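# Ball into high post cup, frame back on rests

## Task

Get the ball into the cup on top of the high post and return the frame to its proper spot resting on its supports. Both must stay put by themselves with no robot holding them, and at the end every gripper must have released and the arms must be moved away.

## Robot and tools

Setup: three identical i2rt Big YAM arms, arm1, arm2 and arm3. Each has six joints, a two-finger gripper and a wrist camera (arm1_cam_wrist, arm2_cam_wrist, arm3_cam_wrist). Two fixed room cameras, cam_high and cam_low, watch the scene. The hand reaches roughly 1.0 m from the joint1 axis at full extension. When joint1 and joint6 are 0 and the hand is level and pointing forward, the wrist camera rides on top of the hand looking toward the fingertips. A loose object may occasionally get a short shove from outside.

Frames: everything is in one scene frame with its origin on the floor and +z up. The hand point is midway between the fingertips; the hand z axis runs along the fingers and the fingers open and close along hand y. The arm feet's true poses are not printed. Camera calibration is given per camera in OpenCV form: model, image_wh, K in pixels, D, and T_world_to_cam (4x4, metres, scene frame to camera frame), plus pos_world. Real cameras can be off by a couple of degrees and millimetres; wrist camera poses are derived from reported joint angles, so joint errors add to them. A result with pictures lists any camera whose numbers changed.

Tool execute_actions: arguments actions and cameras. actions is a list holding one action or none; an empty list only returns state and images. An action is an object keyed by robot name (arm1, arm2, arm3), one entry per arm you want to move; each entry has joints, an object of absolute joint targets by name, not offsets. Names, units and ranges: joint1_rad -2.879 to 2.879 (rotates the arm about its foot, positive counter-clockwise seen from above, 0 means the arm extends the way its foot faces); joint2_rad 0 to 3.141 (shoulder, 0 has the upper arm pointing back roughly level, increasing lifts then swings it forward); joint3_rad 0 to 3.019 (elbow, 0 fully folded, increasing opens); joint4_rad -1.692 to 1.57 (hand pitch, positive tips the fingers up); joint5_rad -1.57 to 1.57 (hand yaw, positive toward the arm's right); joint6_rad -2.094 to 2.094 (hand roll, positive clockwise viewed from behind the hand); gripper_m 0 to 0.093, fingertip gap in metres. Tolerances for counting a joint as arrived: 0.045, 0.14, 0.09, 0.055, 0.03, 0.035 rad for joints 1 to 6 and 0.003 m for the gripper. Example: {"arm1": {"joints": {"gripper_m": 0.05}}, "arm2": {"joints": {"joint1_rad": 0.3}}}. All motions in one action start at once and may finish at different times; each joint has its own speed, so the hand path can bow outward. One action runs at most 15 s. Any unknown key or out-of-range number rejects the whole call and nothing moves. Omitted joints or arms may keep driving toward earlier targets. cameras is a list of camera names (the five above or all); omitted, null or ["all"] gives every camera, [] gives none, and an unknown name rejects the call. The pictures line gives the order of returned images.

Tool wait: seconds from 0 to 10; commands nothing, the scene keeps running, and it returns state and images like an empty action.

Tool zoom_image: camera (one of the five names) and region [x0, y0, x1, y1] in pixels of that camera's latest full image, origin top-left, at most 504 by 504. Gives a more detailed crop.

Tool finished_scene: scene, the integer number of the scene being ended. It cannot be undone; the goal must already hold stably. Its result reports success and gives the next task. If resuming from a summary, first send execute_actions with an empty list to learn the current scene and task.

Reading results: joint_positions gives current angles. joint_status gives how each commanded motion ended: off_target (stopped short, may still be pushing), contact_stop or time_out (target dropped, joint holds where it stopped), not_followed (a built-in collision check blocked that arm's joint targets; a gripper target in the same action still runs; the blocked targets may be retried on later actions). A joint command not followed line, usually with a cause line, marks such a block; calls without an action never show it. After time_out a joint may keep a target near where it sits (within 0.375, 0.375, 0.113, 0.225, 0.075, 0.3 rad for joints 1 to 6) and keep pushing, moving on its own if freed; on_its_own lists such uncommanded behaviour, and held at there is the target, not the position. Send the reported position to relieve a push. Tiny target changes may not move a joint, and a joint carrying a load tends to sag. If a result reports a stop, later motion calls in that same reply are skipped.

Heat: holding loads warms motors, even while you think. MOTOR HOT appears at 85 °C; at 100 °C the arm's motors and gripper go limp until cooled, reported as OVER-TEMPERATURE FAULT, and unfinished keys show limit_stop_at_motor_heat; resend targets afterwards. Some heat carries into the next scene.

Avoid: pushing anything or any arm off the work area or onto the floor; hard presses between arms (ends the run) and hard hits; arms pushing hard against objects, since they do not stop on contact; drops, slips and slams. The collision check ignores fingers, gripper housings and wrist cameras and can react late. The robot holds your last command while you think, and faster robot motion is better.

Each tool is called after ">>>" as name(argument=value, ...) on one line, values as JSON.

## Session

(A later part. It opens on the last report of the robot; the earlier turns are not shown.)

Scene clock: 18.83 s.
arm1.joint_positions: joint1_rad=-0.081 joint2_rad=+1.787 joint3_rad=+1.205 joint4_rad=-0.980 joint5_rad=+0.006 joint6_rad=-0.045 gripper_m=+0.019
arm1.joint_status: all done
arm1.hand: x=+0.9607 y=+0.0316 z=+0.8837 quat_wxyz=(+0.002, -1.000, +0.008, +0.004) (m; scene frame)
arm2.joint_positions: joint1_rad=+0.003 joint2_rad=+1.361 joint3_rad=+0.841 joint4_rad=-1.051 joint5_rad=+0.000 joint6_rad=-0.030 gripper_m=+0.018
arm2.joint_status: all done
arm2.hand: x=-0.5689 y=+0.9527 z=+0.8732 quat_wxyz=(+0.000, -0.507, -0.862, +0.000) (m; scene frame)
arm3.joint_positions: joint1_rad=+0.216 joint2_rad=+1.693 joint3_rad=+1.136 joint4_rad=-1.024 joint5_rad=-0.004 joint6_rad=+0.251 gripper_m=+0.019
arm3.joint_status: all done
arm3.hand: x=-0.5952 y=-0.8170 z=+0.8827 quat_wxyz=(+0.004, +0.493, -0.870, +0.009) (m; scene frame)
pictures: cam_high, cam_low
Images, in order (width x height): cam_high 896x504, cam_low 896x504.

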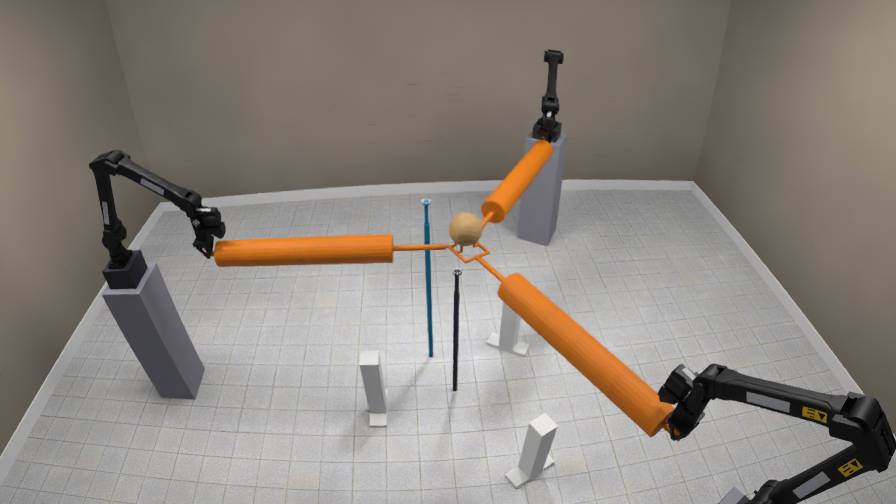

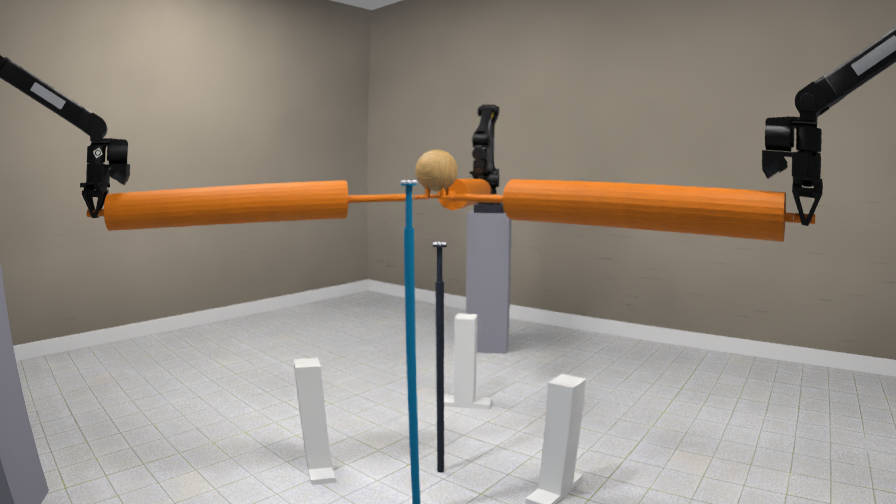

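>>> execute_actions(actions=[{"arm1":{"joints":{"joint1_rad":0.106,"joint2_rad":1.62,"joint3_rad":1.156,"joint4_rad":-1.084,"joint6_rad":0.148}},"arm2":{"joints":{"joint1_rad":-0.006,"joint2_rad":1.512,"joint3_rad":1.237,"joint4_rad":-1.25}},"arm3":{"joints":{"joint1_rad":0.043,"joint2_rad":1.464,"joint3_rad":1.053,"joint4_rad":-1.136,"joint6_rad":0.075}}}], cameras=[])

>>> execute_actions(actions=[{"arm1":{"joints":{"joint1_rad":0.315,"joint2_rad":1.55,"joint3_rad":1.094,"joint4_rad":-1.06,"joint6_rad":0.357}},"arm2":{"joints":{"joint1_rad":-0.008,"joint2_rad":1.742,"joint3_rad":1.532,"joint4_rad":-1.31}},"arm3":{"joints":{"joint1_rad":-0.177,"joint2_rad":1.331,"joint3_rad":0.926,"joint4_rad":-1.125,"joint6_rad":-0.145}}}], cameras=["cam_high","cam_low"])

>>> zoom_image(camera="cam_high", region=[390, 160, 490, 260])

>>> zoom_image(camera="cam_low", region=[370, 110, 470, 210])

Scene clock: 20.37 s.
arm1.joint_positions: joint1_rad=+0.099 joint2_rad=+1.639 joint3_rad=+1.148 joint4_rad=-1.089 joint5_rad=+0.007 joint6_rad=+0.134 gripper_m=+0.019
arm1.joint_status: all done
arm1.hand: x=+1.0031 y=-0.0514 z=+0.9320 quat_wxyz=(+0.003, -1.000, +0.008, -0.004) (m; scene frame)
arm2.joint_positions: joint1_rad=+0.002 joint2_rad=+1.526 joint3_rad=+1.176 joint4_rad=-1.210 joint5_rad=+0.001 joint6_rad=-0.032 gripper_m=+0.018
arm2.joint_status: all done
arm2.hand: x=-0.5268 y=+0.8695 z=+0.9290 quat_wxyz=(-0.004, -0.507, -0.862, +0.003) (m; scene frame)
arm3.joint_positions: joint1_rad=+0.056 joint2_rad=+1.474 joint3_rad=+1.033 joint4_rad=-1.146 joint5_rad=-0.006 joint6_rad=+0.095 gripper_m=+0.019
arm3.joint_status: all done
arm3.hand: x=-0.5549 y=-0.8994 z=+0.9387 quat_wxyz=(+0.007, +0.491, -0.871, +0.009) (m; scene frame)
pictures: none
No camera images: the call's "cameras" was empty. Leave "cameras" out to get every camera's image.

Scene clock: 21.40 s.
arm1.joint_positions: joint1_rad=+0.309 joint2_rad=+1.593 joint3_rad=+1.079 joint4_rad=-1.071 joint5_rad=+0.008 joint6_rad=+0.345 gripper_m=+0.019
arm1.joint_status: all done
arm1.hand: x=+1.0450 y=-0.1363 z=+0.9284 quat_wxyz=(+0.005, -1.000, +0.008, -0.005) (m; scene frame)
arm2.joint_positions: joint1_rad=-0.005 joint2_rad=+1.765 joint3_rad=+1.471 joint4_rad=-1.265 joint5_rad=+0.002 joint6_rad=-0.035 gripper_m=+0.018
arm2.joint_status: all done
arm2.hand: x=-0.4862 y=+0.7825 z=+0.9262 quat_wxyz=(-0.005, -0.508, -0.861, +0.004) (m; scene frame)
arm3.joint_positions: joint1_rad=-0.167 joint2_rad=+1.348 joint3_rad=+0.895 joint4_rad=-1.139 joint5_rad=-0.006 joint6_rad=-0.127 gripper_m=+0.019
arm3.joint_status: all done
arm3.hand: x=-0.5128 y=-0.9861 z=+0.9369 quat_wxyz=(+0.010, +0.490, -0.872, +0.008) (m; scene frame)
pictures: cam_high, cam_low
Images, in order (width x height): cam_high 896x504, cam_low 896x504.

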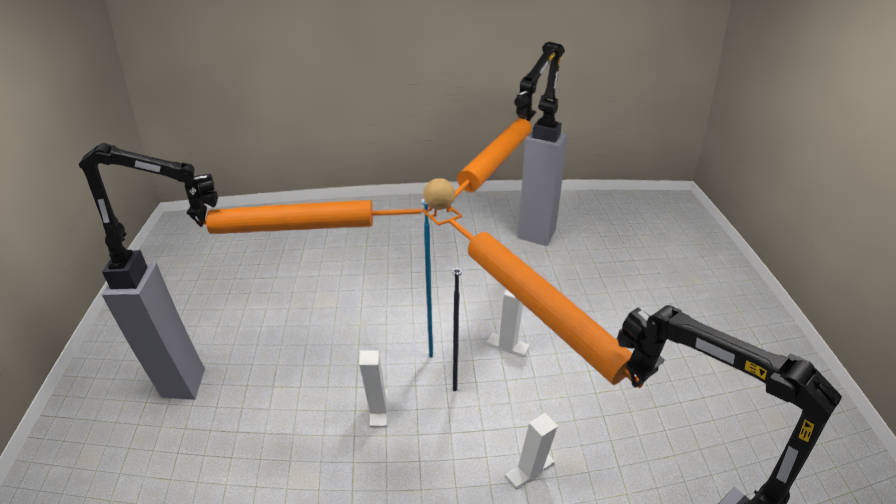

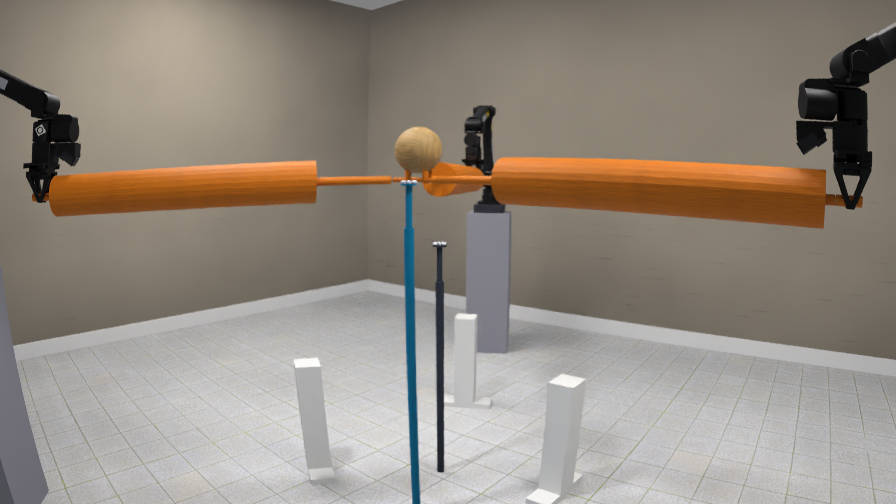

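Region (390, 160, 490, 260) of cam_high's 896x504 image, scaled by 5.040, with more detail than that image has.

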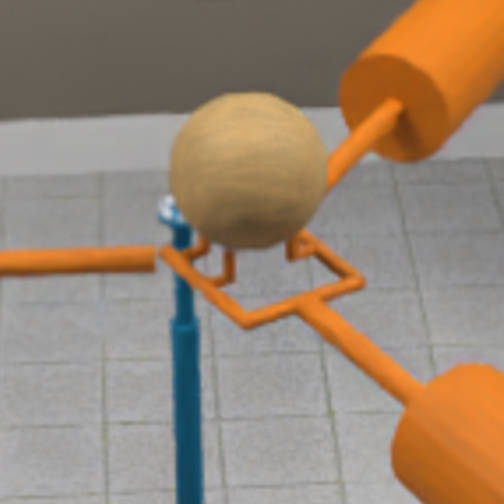

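Region (370, 110, 470, 210) of cam_low's 896x504 image, scaled by 5.040, with more detail than that image has.

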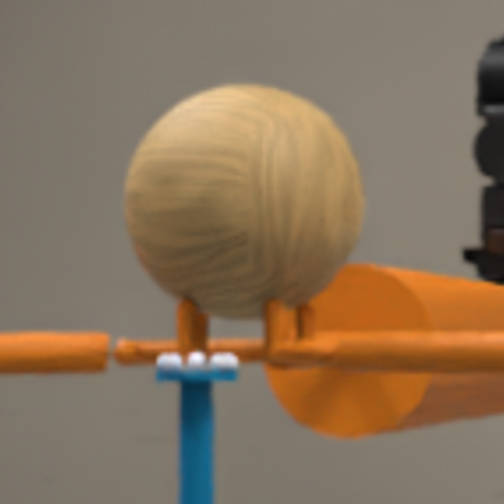

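>>> execute_actions(actions=[{"arm1":{"joints":{"joint1_rad":0.544,"joint2_rad":1.515,"joint3_rad":1.077,"joint4_rad":-1.088,"joint6_rad":0.587}},"arm2":{"joints":{"joint1_rad":0.012,"joint2_rad":1.996,"joint3_rad":1.947,"joint4_rad":-1.445,"joint6_rad":-0.025}},"arm3":{"joints":{"joint1_rad":-0.465,"joint2_rad":1.258,"joint3_rad":0.871,"joint4_rad":-1.156,"joint6_rad":-0.431}}}], cameras=["cam_high","cam_low"])

>>> zoom_image(camera="cam_high", region=[380, 150, 480, 250])

>>> zoom_image(camera="cam_low", region=[360, 110, 460, 210])

Scene clock: 23.70 s.
arm1.joint_positions: joint1_rad=+0.541 joint2_rad=+1.554 joint3_rad=+1.065 joint4_rad=-1.095 joint5_rad=+0.003 joint6_rad=+0.577 gripper_m=+0.019
arm1.joint_status: all done
arm1.hand: x=+1.0963 y=-0.2211 z=+0.9393 quat_wxyz=(+0.004, -1.000, +0.008, -0.005) (m; scene frame)
arm2.joint_positions: joint1_rad=+0.005 joint2_rad=+2.025 joint3_rad=+1.875 joint4_rad=-1.407 joint5_rad=+0.002 joint6_rad=-0.028 gripper_m=+0.018
arm2.joint_status: all done
arm2.hand: x=-0.4353 y=+0.6962 z=+0.9320 quat_wxyz=(-0.006, -0.507, -0.862, +0.005) (m; scene frame)
arm3.joint_positions: joint1_rad=-0.456 joint2_rad=+1.275 joint3_rad=+0.849 joint4_rad=-1.159 joint5_rad=+0.001 joint6_rad=-0.415 gripper_m=+0.019
arm3.joint_status: all done
arm3.hand: x=-0.4623 y=-1.0715 z=+0.9452 quat_wxyz=(+0.006, +0.490, -0.872, +0.008) (m; scene frame)
pictures: cam_high, cam_low
Images, in order (width x height): cam_high 896x504, cam_low 896x504.

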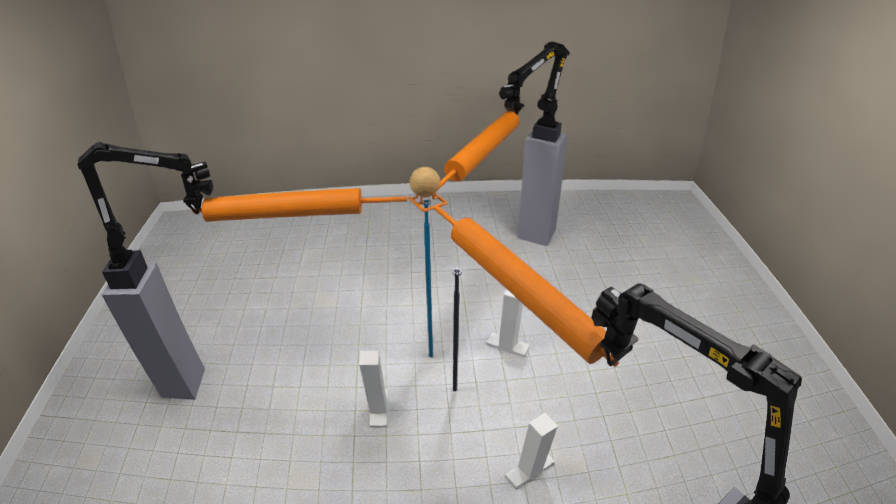

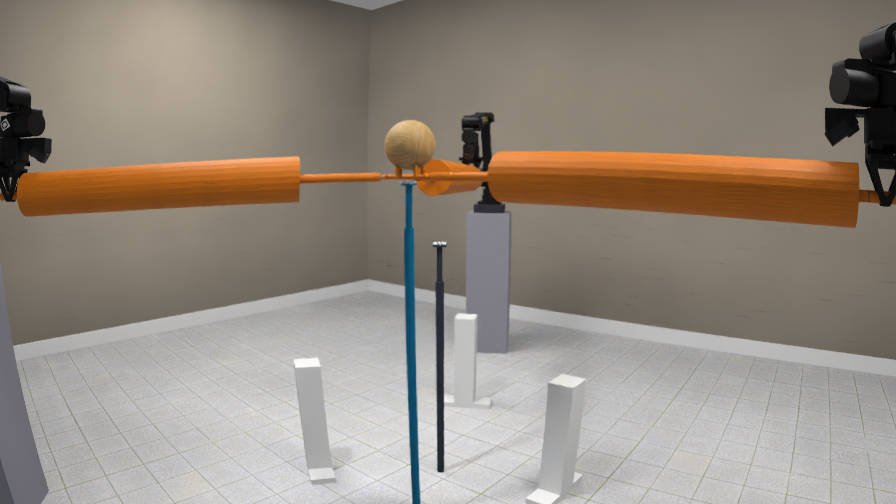

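Region (380, 150, 480, 250) of cam_high's 896x504 image, scaled by 5.040, with more detail than that image has.

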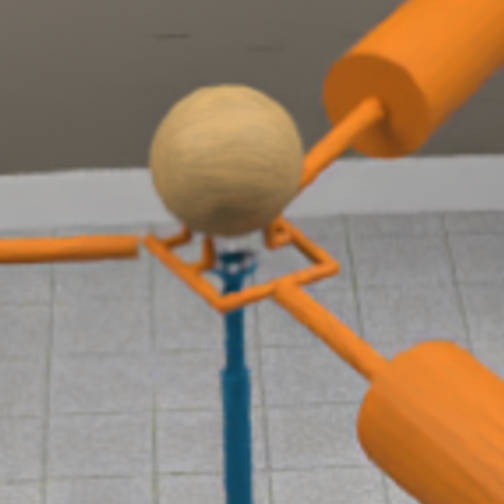

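Region (360, 110, 460, 210) of cam_low's 896x504 image, scaled by 5.040, with more detail than that image has.

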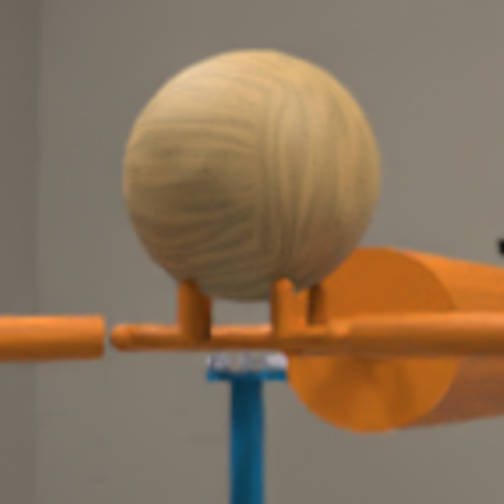

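>>> execute_actions(actions=[{"arm1":{"joints":{"joint1_rad":0.53,"joint2_rad":1.586,"joint3_rad":1.049,"joint4_rad":-1.015}},"arm2":{"joints":{"joint1_rad":-0.007,"joint2_rad":2.01,"joint3_rad":1.861,"joint4_rad":-1.365}},"arm3":{"joints":{"joint1_rad":-0.445,"joint2_rad":1.29,"joint3_rad":0.82,"joint4_rad":-1.075,"joint6_rad":-0.41}}}], cameras=["cam_high","cam_low"])

>>> zoom_image(camera="cam_high", region=[380, 150, 480, 250])

>>> zoom_image(camera="cam_low", region=[360, 110, 460, 210])

Scene clock: 25.77 s.
arm1.joint_positions: joint1_rad=+0.537 joint2_rad=+1.591 joint3_rad=+1.039 joint4_rad=-1.031 joint5_rad=+0.002 joint6_rad=+0.577 gripper_m=+0.019
arm1.joint_status: all done
arm1.hand: x=+1.0933 y=-0.2211 z=+0.9161 quat_wxyz=(+0.003, -1.000, +0.010, -0.005) (m; scene frame)
arm2.joint_positions: joint1_rad=-0.001 joint2_rad=+2.026 joint3_rad=+1.847 joint4_rad=-1.375 joint5_rad=+0.002 joint6_rad=-0.028 gripper_m=+0.018
arm2.joint_status: all done
arm2.hand: x=-0.4389 y=+0.6953 z=+0.9208 quat_wxyz=(-0.007, -0.510, -0.860, +0.005) (m; scene frame)
arm3.joint_positions: joint1_rad=-0.449 joint2_rad=+1.300 joint3_rad=+0.803 joint4_rad=-1.087 joint5_rad=+0.004 joint6_rad=-0.413 gripper_m=+0.019
arm3.joint_status: all done
arm3.hand: x=-0.4654 y=-1.0719 z=+0.9216 quat_wxyz=(+0.006, +0.492, -0.871, +0.009) (m; scene frame)
pictures: cam_high, cam_low
Images, in order (width x height): cam_high 896x504, cam_low 896x504.

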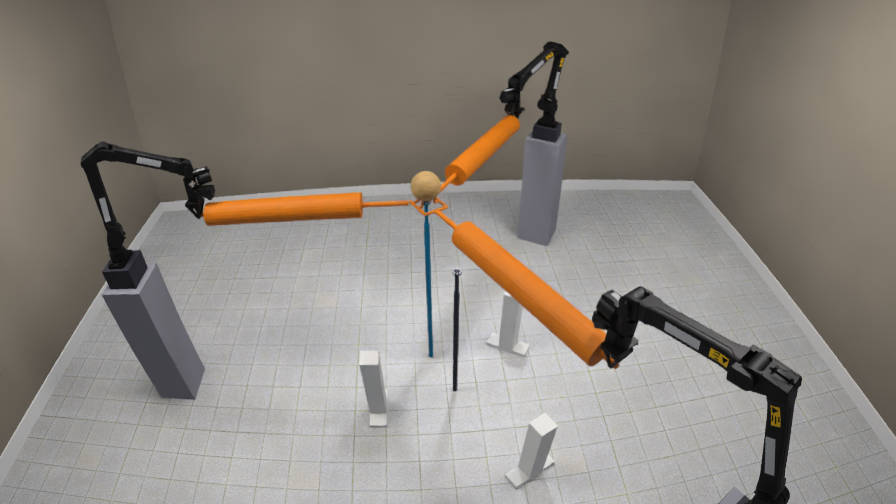

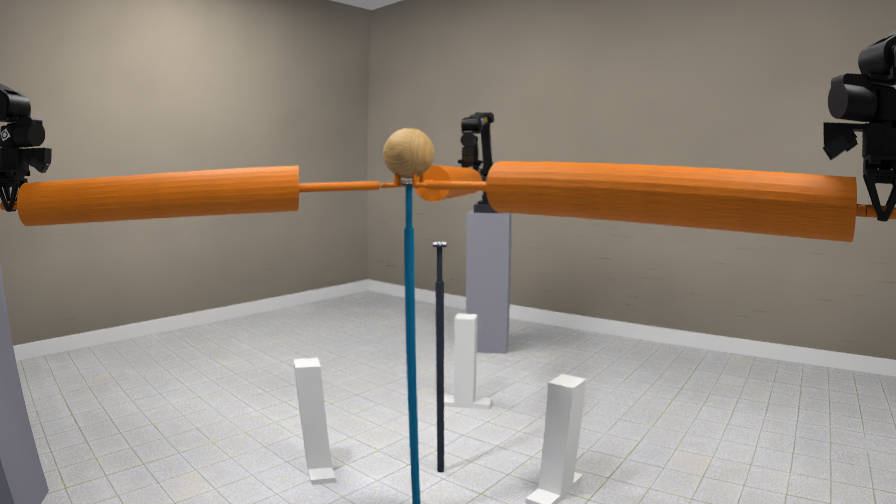

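Region (380, 150, 480, 250) of cam_high's 896x504 image, scaled by 5.040, with more detail than that image has.

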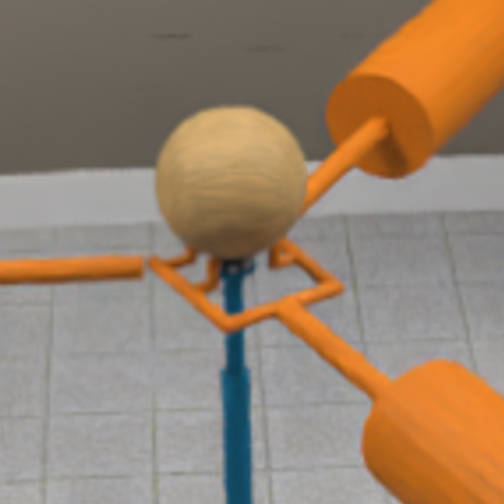

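Region (360, 110, 460, 210) of cam_low's 896x504 image, scaled by 5.040, with more detail than that image has.

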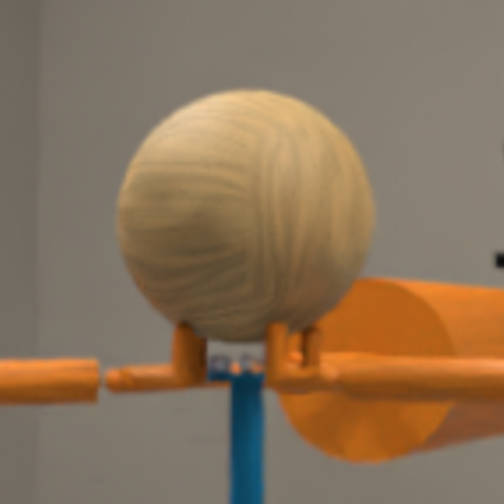

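>>> execute_actions(actions=[{"arm1":{"joints":{"joint1_rad":0.537,"joint2_rad":1.664,"joint3_rad":0.99,"joint4_rad":-0.884}},"arm2":{"joints":{"joint1_rad":0.0,"joint2_rad":2.056,"joint3_rad":1.774,"joint4_rad":-1.249}},"arm3":{"joints":{"joint1_rad":-0.45,"joint2_rad":1.374,"joint3_rad":0.743,"joint4_rad":-0.92}}}], cameras=["cam_high","cam_low"])

>>> zoom_image(camera="cam_high", region=[380, 150, 480, 250])

>>> zoom_image(camera="cam_low", region=[350, 120, 470, 240])

Scene clock: 27.20 s.
arm1.joint_positions: joint1_rad=+0.537 joint2_rad=+1.674 joint3_rad=+0.984 joint4_rad=-0.897 joint5_rad=+0.002 joint6_rad=+0.577 gripper_m=+0.019
arm1.joint_status: all done
arm1.hand: x=+1.0940 y=-0.2207 z=+0.8657 quat_wxyz=(+0.004, -1.000, +0.010, -0.006) (m; scene frame)
arm2.joint_positions: joint1_rad=-0.001 joint2_rad=+2.074 joint3_rad=+1.764 joint4_rad=-1.254 joint5_rad=+0.002 joint6_rad=-0.028 gripper_m=+0.018
arm2.joint_status: all done
arm2.hand: x=-0.4388 y=+0.6950 z=+0.8613 quat_wxyz=(-0.003, -0.510, -0.860, +0.003) (m; scene frame)
arm3.joint_positions: joint1_rad=-0.449 joint2_rad=+1.390 joint3_rad=+0.732 joint4_rad=-0.930 joint5_rad=+0.004 joint6_rad=-0.412 gripper_m=+0.019
arm3.joint_status: all done
arm3.hand: x=-0.4648 y=-1.0724 z=+0.8718 quat_wxyz=(+0.008, +0.492, -0.871, +0.010) (m; scene frame)
pictures: cam_high, cam_low
Images, in order (width x height): cam_high 896x504, cam_low 896x504.

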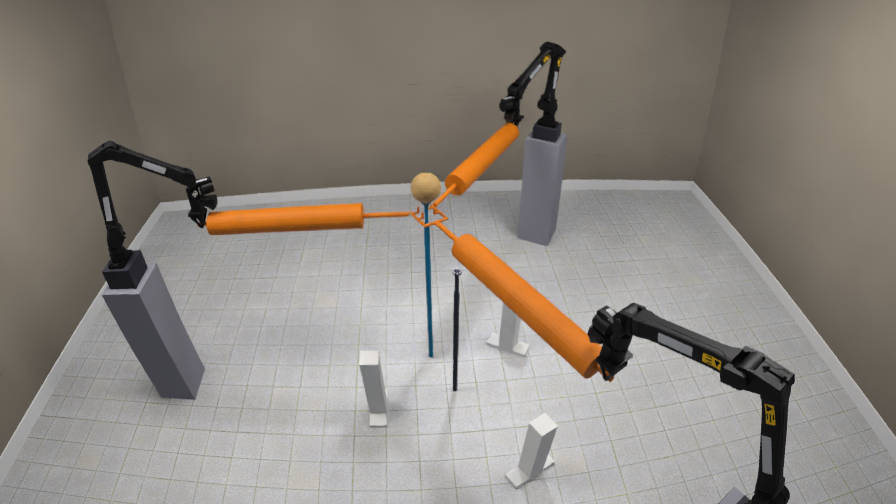

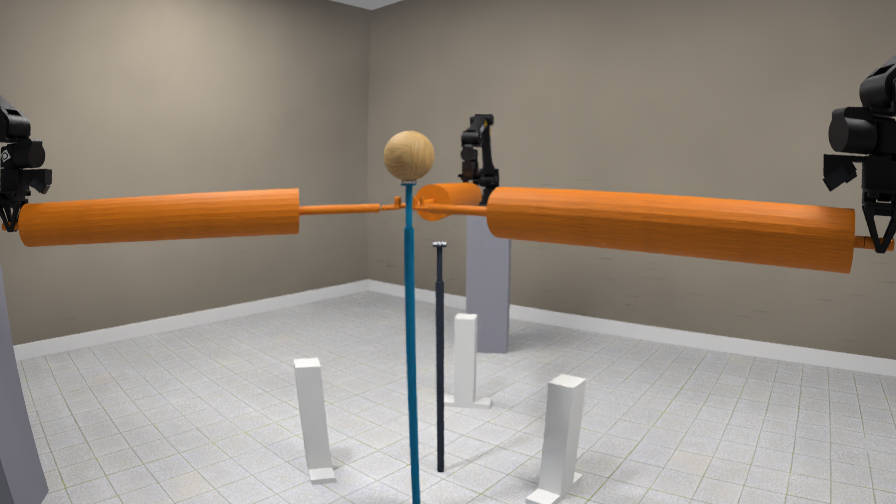

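Region (380, 150, 480, 250) of cam_high's 896x504 image, scaled by 5.040, with more detail than that image has.

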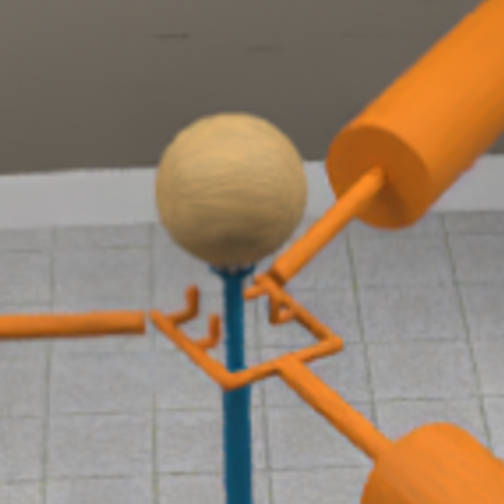

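Region (350, 120, 470, 240) of cam_low's 896x504 image, scaled by 4.200, with more detail than that image has.

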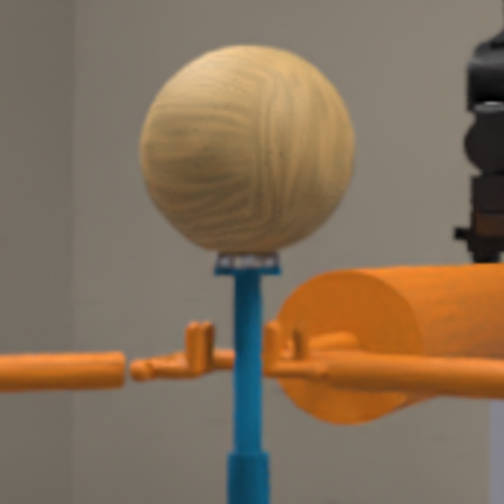

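>>> execute_actions(actions=[{"arm1":{"joints":{"joint1_rad":0.343,"joint2_rad":1.685,"joint3_rad":1.01,"joint4_rad":-0.878,"joint6_rad":0.378}},"arm2":{"joints":{"joint1_rad":-0.008,"joint2_rad":1.845,"joint3_rad":1.46,"joint4_rad":-1.135,"joint6_rad":-0.04}},"arm3":{"joints":{"joint1_rad":-0.207,"joint2_rad":1.43,"joint3_rad":0.803,"joint4_rad":-0.914,"joint6_rad":-0.159}}}], cameras=["cam_high","cam_low"])

Scene clock: 28.97 s.
arm1.joint_positions: joint1_rad=+0.342 joint2_rad=+1.676 joint3_rad=+0.984 joint4_rad=-0.879 joint5_rad=-0.001 joint6_rad=+0.380 gripper_m=+0.019
arm1.joint_status: all done
arm1.hand: x=+1.0542 y=-0.1493 z=+0.8648 quat_wxyz=(-0.002, -1.000, +0.009, +0.000) (m; scene frame)
arm2.joint_positions: joint1_rad=-0.007 joint2_rad=+1.873 joint3_rad=+1.452 joint4_rad=-1.152 joint5_rad=+0.002 joint6_rad=-0.036 gripper_m=+0.018
arm2.joint_status: all done
arm2.hand: x=-0.4793 y=+0.7665 z=+0.8638 quat_wxyz=(+0.001, -0.509, -0.861, +0.001) (m; scene frame)
arm3.joint_positions: joint1_rad=-0.206 joint2_rad=+1.434 joint3_rad=+0.764 joint4_rad=-0.904 joint5_rad=+0.005 joint6_rad=-0.169 gripper_m=+0.019
arm3.joint_status: all done
arm3.hand: x=-0.5046 y=-1.0018 z=+0.8672 quat_wxyz=(-0.001, +0.492, -0.871, +0.010) (m; scene frame)
pictures: cam_high, cam_low
Images, in order (width x height): cam_high 896x504, cam_low 896x504.

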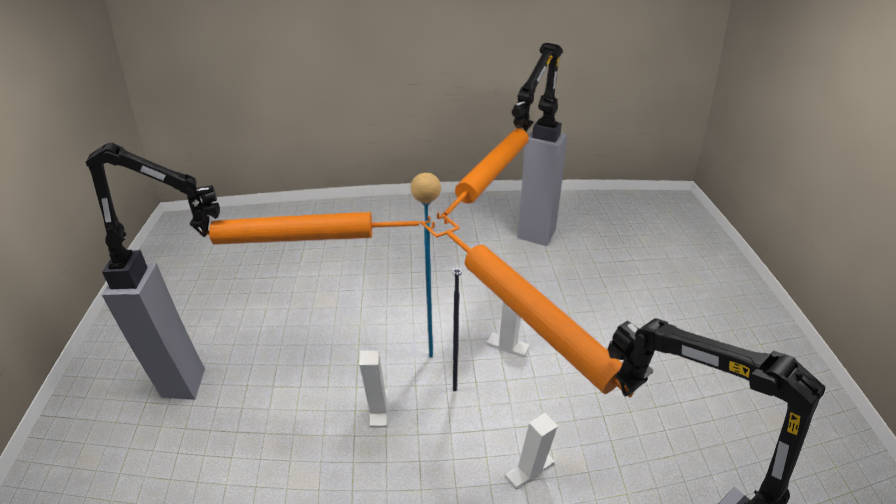

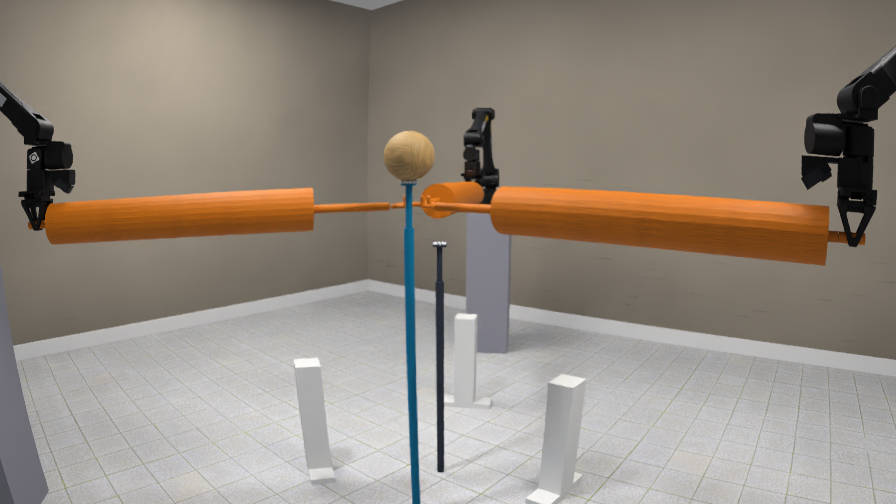

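>>> execute_actions(actions=[{"arm1":{"joints":{"joint1_rad":0.045,"joint2_rad":1.773,"joint3_rad":1.11,"joint4_rad":-0.87,"joint6_rad":0.078}},"arm2":{"joints":{"joint1_rad":0.01,"joint2_rad":1.545,"joint3_rad":1.004,"joint4_rad":-0.983,"joint6_rad":-0.025}},"arm3":{"joints":{"joint1_rad":0.103,"joint2_rad":1.628,"joint3_rad":1.005,"joint4_rad":-0.913,"joint6_rad":0.151}}}], cameras=[])

>>> execute_actions(actions=[{"arm1":{"joints":{"joint1_rad":-0.208,"joint2_rad":2.0,"joint3_rad":1.328,"joint4_rad":-0.84,"joint6_rad":-0.175}},"arm2":{"joints":{"joint1_rad":0.007,"joint2_rad":1.272,"joint3_rad":0.549,"joint4_rad":-0.807}},"arm3":{"joints":{"joint1_rad":0.32,"joint2_rad":1.927,"joint3_rad":1.3,"joint4_rad":-0.893,"joint6_rad":0.368}}}], cameras=["cam_high","cam_low"])

Scene clock: 30.37 s.
arm1.joint_positions: joint1_rad=+0.040 joint2_rad=+1.778 joint3_rad=+1.068 joint4_rad=-0.864 joint5_rad=+0.000 joint6_rad=+0.078 gripper_m=+0.019
arm1.joint_status: all done
arm1.hand: x=+0.9956 y=-0.0267 z=+0.8463 quat_wxyz=(-0.001, -1.000, +0.009, -0.001) (m; scene frame)
arm2.joint_positions: joint1_rad=+0.006 joint2_rad=+1.565 joint3_rad=+0.997 joint4_rad=-1.002 joint5_rad=+0.000 joint6_rad=-0.029 gripper_m=+0.018
arm2.joint_status: all done
arm2.hand: x=-0.5365 y=+0.8921 z=+0.8520 quat_wxyz=(+0.000, -0.507, -0.862, +0.000) (m; scene frame)
arm3.joint_positions: joint1_rad=+0.103 joint2_rad=+1.646 joint3_rad=+0.969 joint4_rad=-0.906 joint5_rad=+0.004 joint6_rad=+0.139 gripper_m=+0.019
arm3.joint_status: all done
arm3.hand: x=-0.5623 y=-0.8766 z=+0.8511 quat_wxyz=(+0.003, +0.492, -0.871, +0.012) (m; scene frame)
pictures: none
No camera images: the call's "cameras" was empty. Leave "cameras" out to get every camera's image.

Scene clock: 31.53 s.
arm1.joint_positions: joint1_rad=-0.213 joint2_rad=+2.010 joint3_rad=+1.284 joint4_rad=-0.832 joint5_rad=-0.002 joint6_rad=-0.178 gripper_m=+0.019
arm1.joint_status: all done
arm1.hand: x=+0.9267 y=+0.1024 z=+0.7991 quat_wxyz=(-0.001, -1.000, +0.008, +0.007) (m; scene frame)
arm2.joint_positions: joint1_rad=+0.006 joint2_rad=+1.298 joint3_rad=+0.546 joint4_rad=-0.822 joint5_rad=-0.001 joint6_rad=-0.026 gripper_m=+0.018
arm2.joint_status: all done
arm2.hand: x=-0.6038 y=+1.0221 z=+0.8005 quat_wxyz=(+0.001, -0.508, -0.861, -0.001) (m; scene frame)
arm3.joint_positions: joint1_rad=+0.318 joint2_rad=+1.949 joint3_rad=+1.259 joint4_rad=-0.887 joint5_rad=+0.003 joint6_rad=+0.354 gripper_m=+0.019
arm3.joint_status: all done
arm3.hand: x=-0.6271 y=-0.7474 z=+0.7997 quat_wxyz=(+0.000, +0.492, -0.871, +0.010) (m; scene frame)
pictures: cam_high, cam_low
Images, in order (width x height): cam_high 896x504, cam_low 896x504.

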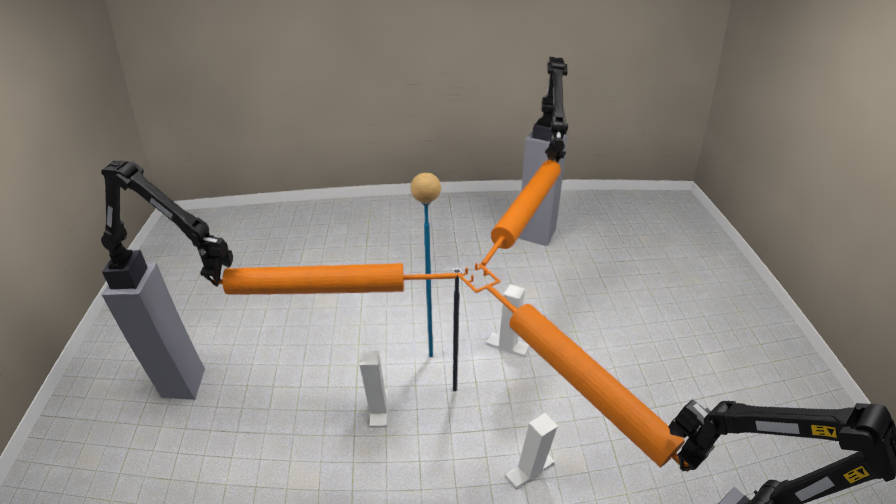

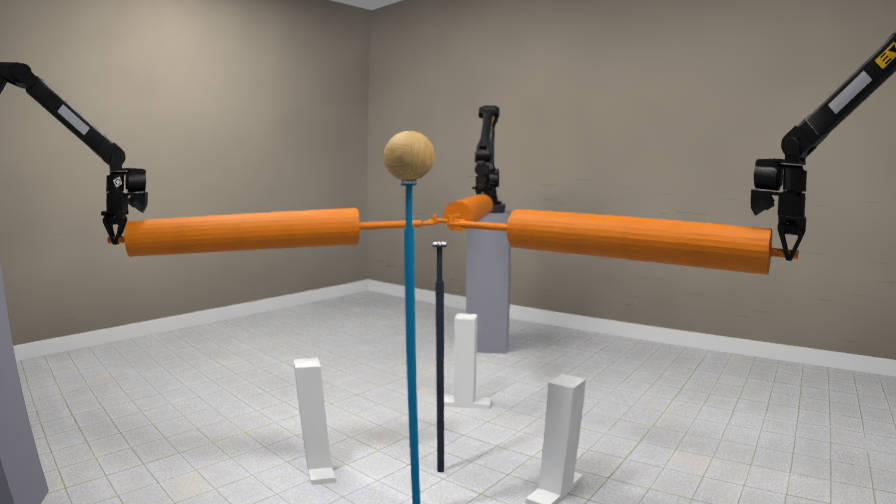

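>>> execute_actions(actions=[{"arm1":{"joints":{"joint1_rad":-0.24,"joint2_rad":2.226,"joint3_rad":1.365,"joint4_rad":-0.645,"joint6_rad":-0.204}},"arm2":{"joints":{"joint2_rad":1.648,"joint3_rad":0.412,"joint4_rad":-0.325}},"arm3":{"joints":{"joint1_rad":0.345,"joint2_rad":2.15,"joint3_rad":1.33,"joint4_rad":-0.69,"joint6_rad":0.39}}}], cameras=[])

>>> execute_actions(actions=[{"arm1":{"joints":{"joint1_rad":-0.258,"joint2_rad":2.5,"joint3_rad":1.482,"joint4_rad":-0.49,"joint6_rad":-0.222}},"arm2":{"joints":{"joint2_rad":2.2,"joint3_rad":0.46,"joint4_rad":0.181}},"arm3":{"joints":{"joint1_rad":0.36,"joint2_rad":2.423,"joint3_rad":1.433,"joint4_rad":-0.522,"joint6_rad":0.406}}}], cameras=["cam_low"])

Scene clock: 33.10 s.
arm1.joint_positions: joint1_rad=-0.237 joint2_rad=+2.247 joint3_rad=+1.326 joint4_rad=-0.643 joint5_rad=+0.000 joint6_rad=-0.207 gripper_m=+0.019
arm1.joint_status: all done
arm1.hand: x=+0.9186 y=+0.1176 z=+0.6871 quat_wxyz=(+0.000, -1.000, +0.005, +0.003) (m; scene frame)
arm2.joint_positions: joint1_rad=+0.006 joint2_rad=+1.646 joint3_rad=+0.413 joint4_rad=-0.344 joint5_rad=-0.002 joint6_rad=-0.026 gripper_m=+0.018
arm2.joint_status: all done
arm2.hand: x=-0.6130 y=+1.0398 z=+0.6906 quat_wxyz=(+0.002, -0.508, -0.861, -0.002) (m; scene frame)
arm3.joint_positions: joint1_rad=+0.341 joint2_rad=+2.187 joint3_rad=+1.295 joint4_rad=-0.686 joint5_rad=+0.000 joint6_rad=+0.383 gripper_m=+0.019
arm3.joint_status: all done
arm3.hand: x=-0.6356 y=-0.7306 z=+0.6882 quat_wxyz=(+0.001, +0.489, -0.872, +0.009) (m; scene frame)
pictures: none
No camera images: the call's "cameras" was empty. Leave "cameras" out to get every camera's image.

Scene clock: 34.27 s.
arm1.joint_positions: joint1_rad=-0.248 joint2_rad=+2.518 joint3_rad=+1.442 joint4_rad=-0.490 joint5_rad=+0.000 joint6_rad=-0.215 gripper_m=+0.019
arm1.joint_status: all done
arm1.hand: x=+0.9130 y=+0.1248 z=+0.5682 quat_wxyz=(+0.000, -1.000, +0.007, +0.002) (m; scene frame)
arm2.joint_positions: joint1_rad=+0.006 joint2_rad=+2.197 joint3_rad=+0.456 joint4_rad=+0.160 joint5_rad=+0.000 joint6_rad=-0.026 gripper_m=+0.018
arm2.joint_status: all done
arm2.hand: x=-0.6185 y=+1.0497 z=+0.5690 quat_wxyz=(+0.004, -0.508, -0.861, -0.002) (m; scene frame)
arm3.joint_positions: joint1_rad=+0.355 joint2_rad=+2.457 joint3_rad=+1.398 joint4_rad=-0.518 joint5_rad=+0.000 joint6_rad=+0.394 gripper_m=+0.019
arm3.joint_status: all done
arm3.hand: x=-0.6410 y=-0.7214 z=+0.5691 quat_wxyz=(+0.001, +0.491, -0.871, +0.009) (m; scene frame)
pictures: cam_low
Images, in order (width x height): cam_low 896x504.

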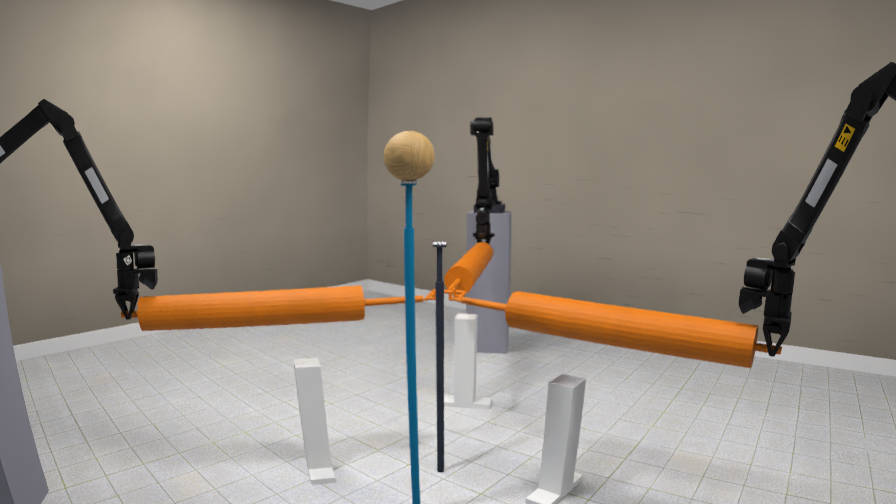

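>>> execute_actions(actions=[{"arm1":{"joints":{"joint1_rad":-0.26,"joint2_rad":2.759,"joint3_rad":1.652,"joint4_rad":-0.406,"joint6_rad":-0.214}},"arm2":{"joints":{"joint2_rad":2.615,"joint3_rad":0.634,"joint4_rad":0.412}},"arm3":{"joints":{"joint1_rad":0.358,"joint2_rad":2.672,"joint3_rad":1.581,"joint4_rad":-0.42}}}], cameras=[])

Scene clock: 50.83 s.
arm1.joint_positions: joint1_rad=-0.250 joint2_rad=+2.776 joint3_rad=+1.613 joint4_rad=-0.407 joint5_rad=-0.001 joint6_rad=-0.216 gripper_m=+0.019
arm1.joint_status: all done
arm1.hand: x=+0.9132 y=+0.1254 z=+0.4597 quat_wxyz=(-0.002, -1.000, +0.007, +0.000) (m; scene frame)
arm2.joint_positions: joint1_rad=+0.006 joint2_rad=+2.611 joint3_rad=+0.639 joint4_rad=+0.391 joint5_rad=+0.001 joint6_rad=-0.026 gripper_m=+0.018
arm2.joint_status: all done
arm2.hand: x=-0.6187 y=+1.0498 z=+0.4598 quat_wxyz=(+0.004, -0.508, -0.861, -0.002) (m; scene frame)
arm3.joint_positions: joint1_rad=+0.354 joint2_rad=+2.707 joint3_rad=+1.549 joint4_rad=-0.420 joint5_rad=+0.000 joint6_rad=+0.393 gripper_m=+0.019
arm3.joint_status: all done
arm3.hand: x=-0.6390 y=-0.7210 z=+0.4632 quat_wxyz=(+0.001, +0.491, -0.871, +0.010) (m; scene frame)
pictures: none
No camera images: the call's "cameras" was empty. Leave "cameras" out to get every camera's image.

>>> execute_actions(actions=[{"arm1":{"joints":{"joint2_rad":2.832,"joint3_rad":1.695,"joint4_rad":-0.392}},"arm2":{"joints":{"joint2_rad":2.69,"joint3_rad":0.674,"joint4_rad":0.438}},"arm3":{"joints":{"joint1_rad":0.36,"joint2_rad":2.746,"joint3_rad":1.62,"joint4_rad":-0.402}}}], cameras=["cam_high","cam_low"])

Scene clock: 51.80 s.
arm1.joint_positions: joint1_rad=-0.254 joint2_rad=+2.824 joint3_rad=+1.656 joint4_rad=-0.398 joint5_rad=-0.002 joint6_rad=-0.216 gripper_m=+0.019
arm1.joint_status: all done
arm1.hand: x=+0.9114 y=+0.1276 z=+0.4409 quat_wxyz=(-0.001, -1.000, +0.009, +0.003) (m; scene frame)
arm2.joint_positions: joint1_rad=+0.006 joint2_rad=+2.685 joint3_rad=+0.678 joint4_rad=+0.426 joint5_rad=+0.001 joint6_rad=-0.026 gripper_m=+0.018
arm2.joint_status: all done
arm2.hand: x=-0.6203 y=+1.0530 z=+0.4382 quat_wxyz=(+0.004, -0.508, -0.861, -0.002) (m; scene frame)
arm3.joint_positions: joint1_rad=+0.359 joint2_rad=+2.755 joint3_rad=+1.589 joint4_rad=-0.408 joint5_rad=+0.001 joint6_rad=+0.395 gripper_m=+0.019
arm3.joint_status: all done
arm3.hand: x=-0.6411 y=-0.7181 z=+0.4442 quat_wxyz=(-0.001, +0.492, -0.870, +0.008) (m; scene frame)
pictures: cam_high, cam_low
Images, in order (width x height): cam_high 896x504, cam_low 896x504.

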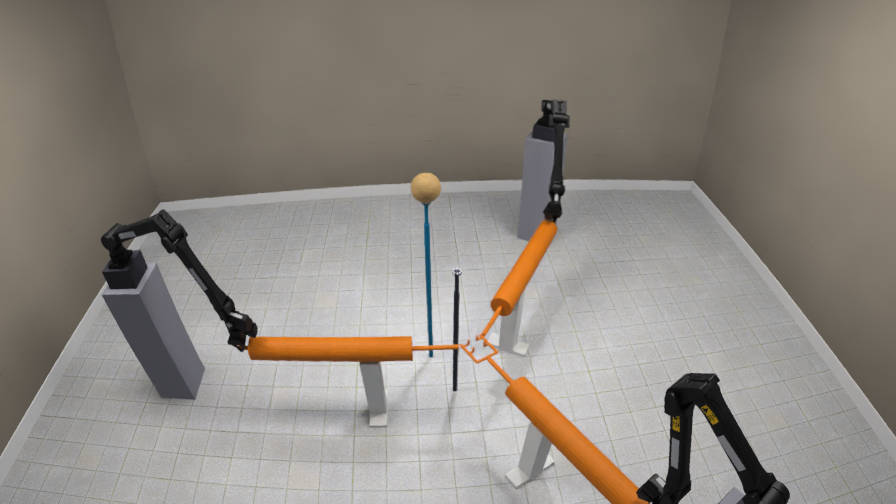

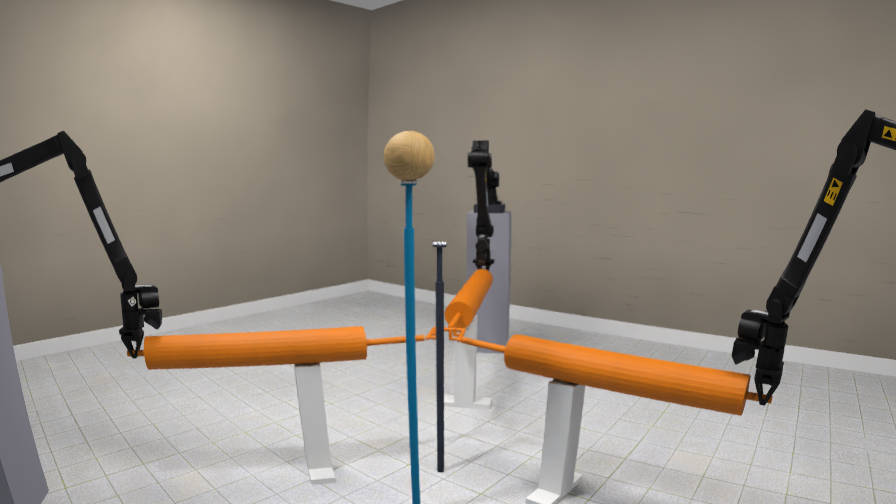

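>>> execute_actions(actions=[{"arm1":{"joints":{"joint3_rad":1.664,"gripper_m":0.06}},"arm2":{"joints":{"joint2_rad":2.685,"joint4_rad":0.428,"gripper_m":0.06}},"arm3":{"joints":{"joint2_rad":2.755,"joint3_rad":1.597,"gripper_m":0.06}}}], cameras=[])

>>> execute_actions(actions=[{"arm1":{"joints":{"joint2_rad":2.53,"joint3_rad":1.42,"joint4_rad":-0.51}},"arm2":{"joints":{"joint2_rad":2.33,"joint3_rad":0.48,"joint4_rad":0.24}},"arm3":{"joints":{"joint2_rad":2.46,"joint3_rad":1.375,"joint4_rad":-0.54}}}], cameras=[])

>>> execute_actions(actions=[{"arm1":{"joints":{"joint2_rad":1.75,"joint3_rad":1.05,"joint4_rad":-0.8}},"arm2":{"joints":{"joint2_rad":1.5,"joint3_rad":0.55,"joint4_rad":-0.2}},"arm3":{"joints":{"joint2_rad":1.7,"joint3_rad":1.05,"joint4_rad":-0.8}}}], cameras=["cam_high","cam_low"])

Scene clock: 52.73 s.
arm1.joint_positions: joint1_rad=-0.254 joint2_rad=+2.824 joint3_rad=+1.656 joint4_rad=-0.397 joint5_rad=-0.002 joint6_rad=-0.216 gripper_m=+0.060
arm1.joint_status: all done
arm1.hand: x=+0.9112 y=+0.1277 z=+0.4409 quat_wxyz=(-0.001, -1.000, +0.009, +0.003) (m; scene frame)
arm2.joint_positions: joint1_rad=+0.006 joint2_rad=+2.685 joint3_rad=+0.678 joint4_rad=+0.426 joint5_rad=+0.001 joint6_rad=-0.026 gripper_m=+0.060
arm2.joint_status: all done
arm2.hand: x=-0.6203 y=+1.0530 z=+0.4382 quat_wxyz=(+0.004, -0.508, -0.861, -0.002) (m; scene frame)
arm3.joint_positions: joint1_rad=+0.359 joint2_rad=+2.754 joint3_rad=+1.589 joint4_rad=-0.408 joint5_rad=+0.001 joint6_rad=+0.395 gripper_m=+0.060
arm3.joint_status: all done
arm3.hand: x=-0.6411 y=-0.7177 z=+0.4445 quat_wxyz=(-0.001, +0.492, -0.870, +0.008) (m; scene frame)
pictures: none
No camera images: the call's "cameras" was empty. Leave "cameras" out to get every camera's image.

Scene clock: 54.07 s.
arm1.joint_positions: joint1_rad=-0.254 joint2_rad=+2.503 joint3_rad=+1.428 joint4_rad=-0.508 joint5_rad=-0.002 joint6_rad=-0.216 gripper_m=+0.060
arm1.joint_status: all done
arm1.hand: x=+0.9199 y=+0.1258 z=+0.5738 quat_wxyz=(-0.003, -1.000, +0.009, -0.006) (m; scene frame)
arm2.joint_positions: joint1_rad=+0.006 joint2_rad=+2.332 joint3_rad=+0.481 joint4_rad=+0.253 joint5_rad=+0.001 joint6_rad=-0.026 gripper_m=+0.060
arm2.joint_status: all done
arm2.hand: x=-0.6240 y=+1.0601 z=+0.5388 quat_wxyz=(+0.011, -0.508, -0.861, -0.007) (m; scene frame)
arm3.joint_positions: joint1_rad=+0.359 joint2_rad=+2.438 joint3_rad=+1.378 joint4_rad=-0.536 joint5_rad=+0.001 joint6_rad=+0.395 gripper_m=+0.060
arm3.joint_status: all done
arm3.hand: x=-0.6441 y=-0.7294 z=+0.5755 quat_wxyz=(+0.006, +0.492, -0.870, +0.017) (m; scene frame)
pictures: none
No camera images: the call's "cameras" was empty. Leave "cameras" out to get every camera's image.

Scene clock: 55.63 s.
arm1.joint_positions: joint1_rad=-0.254 joint2_rad=+1.726 joint3_rad=+1.061 joint4_rad=-0.795 joint5_rad=-0.002 joint6_rad=-0.216 gripper_m=+0.060
arm1.joint_status: all done
arm1.hand: x=+0.9877 y=+0.1102 z=+0.8679 quat_wxyz=(+0.010, -0.998, +0.009, +0.054) (m; scene frame)
arm2.joint_positions: joint1_rad=+0.006 joint2_rad=+1.505 joint3_rad=+0.548 joint4_rad=-0.183 joint5_rad=+0.001 joint6_rad=-0.026 gripper_m=+0.060
arm2.joint_status: all done
arm2.hand: x=-0.5468 y=+0.9116 z=+0.7709 quat_wxyz=(-0.181, -0.496, -0.841, +0.114) (m; scene frame)
arm3.joint_positions: joint1_rad=+0.359 joint2_rad=+1.684 joint3_rad=+1.050 joint4_rad=-0.794 joint5_rad=+0.001 joint6_rad=+0.395 gripper_m=+0.060
arm3.joint_status: all done
arm3.hand: x=-0.6553 y=-0.7860 z=+0.8609 quat_wxyz=(-0.045, +0.491, -0.868, -0.049) (m; scene frame)
pictures: cam_high, cam_low
Images, in order (width x height): cam_high 896x504, cam_low 896x504.

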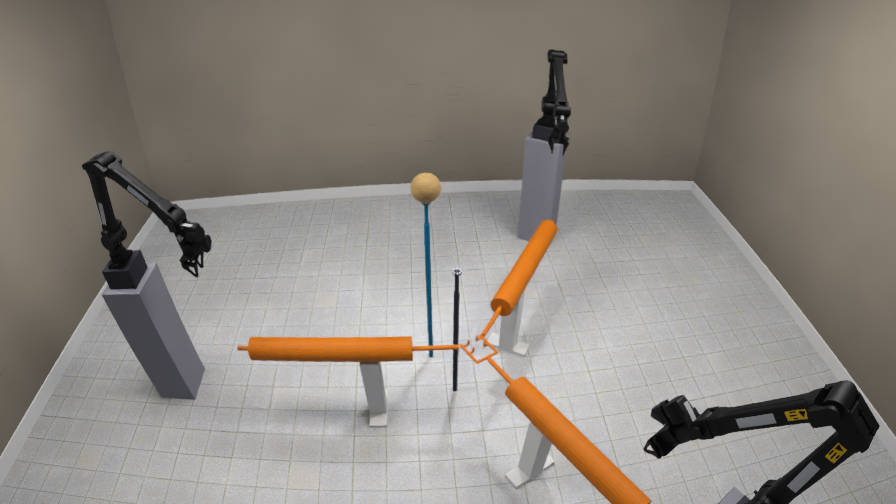

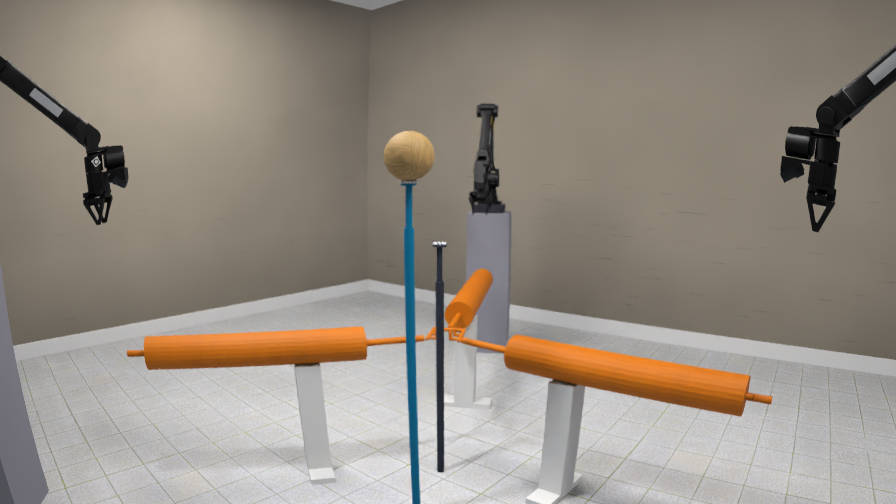

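>>> finished_scene(scene=2)

The scene is finished: the task was done.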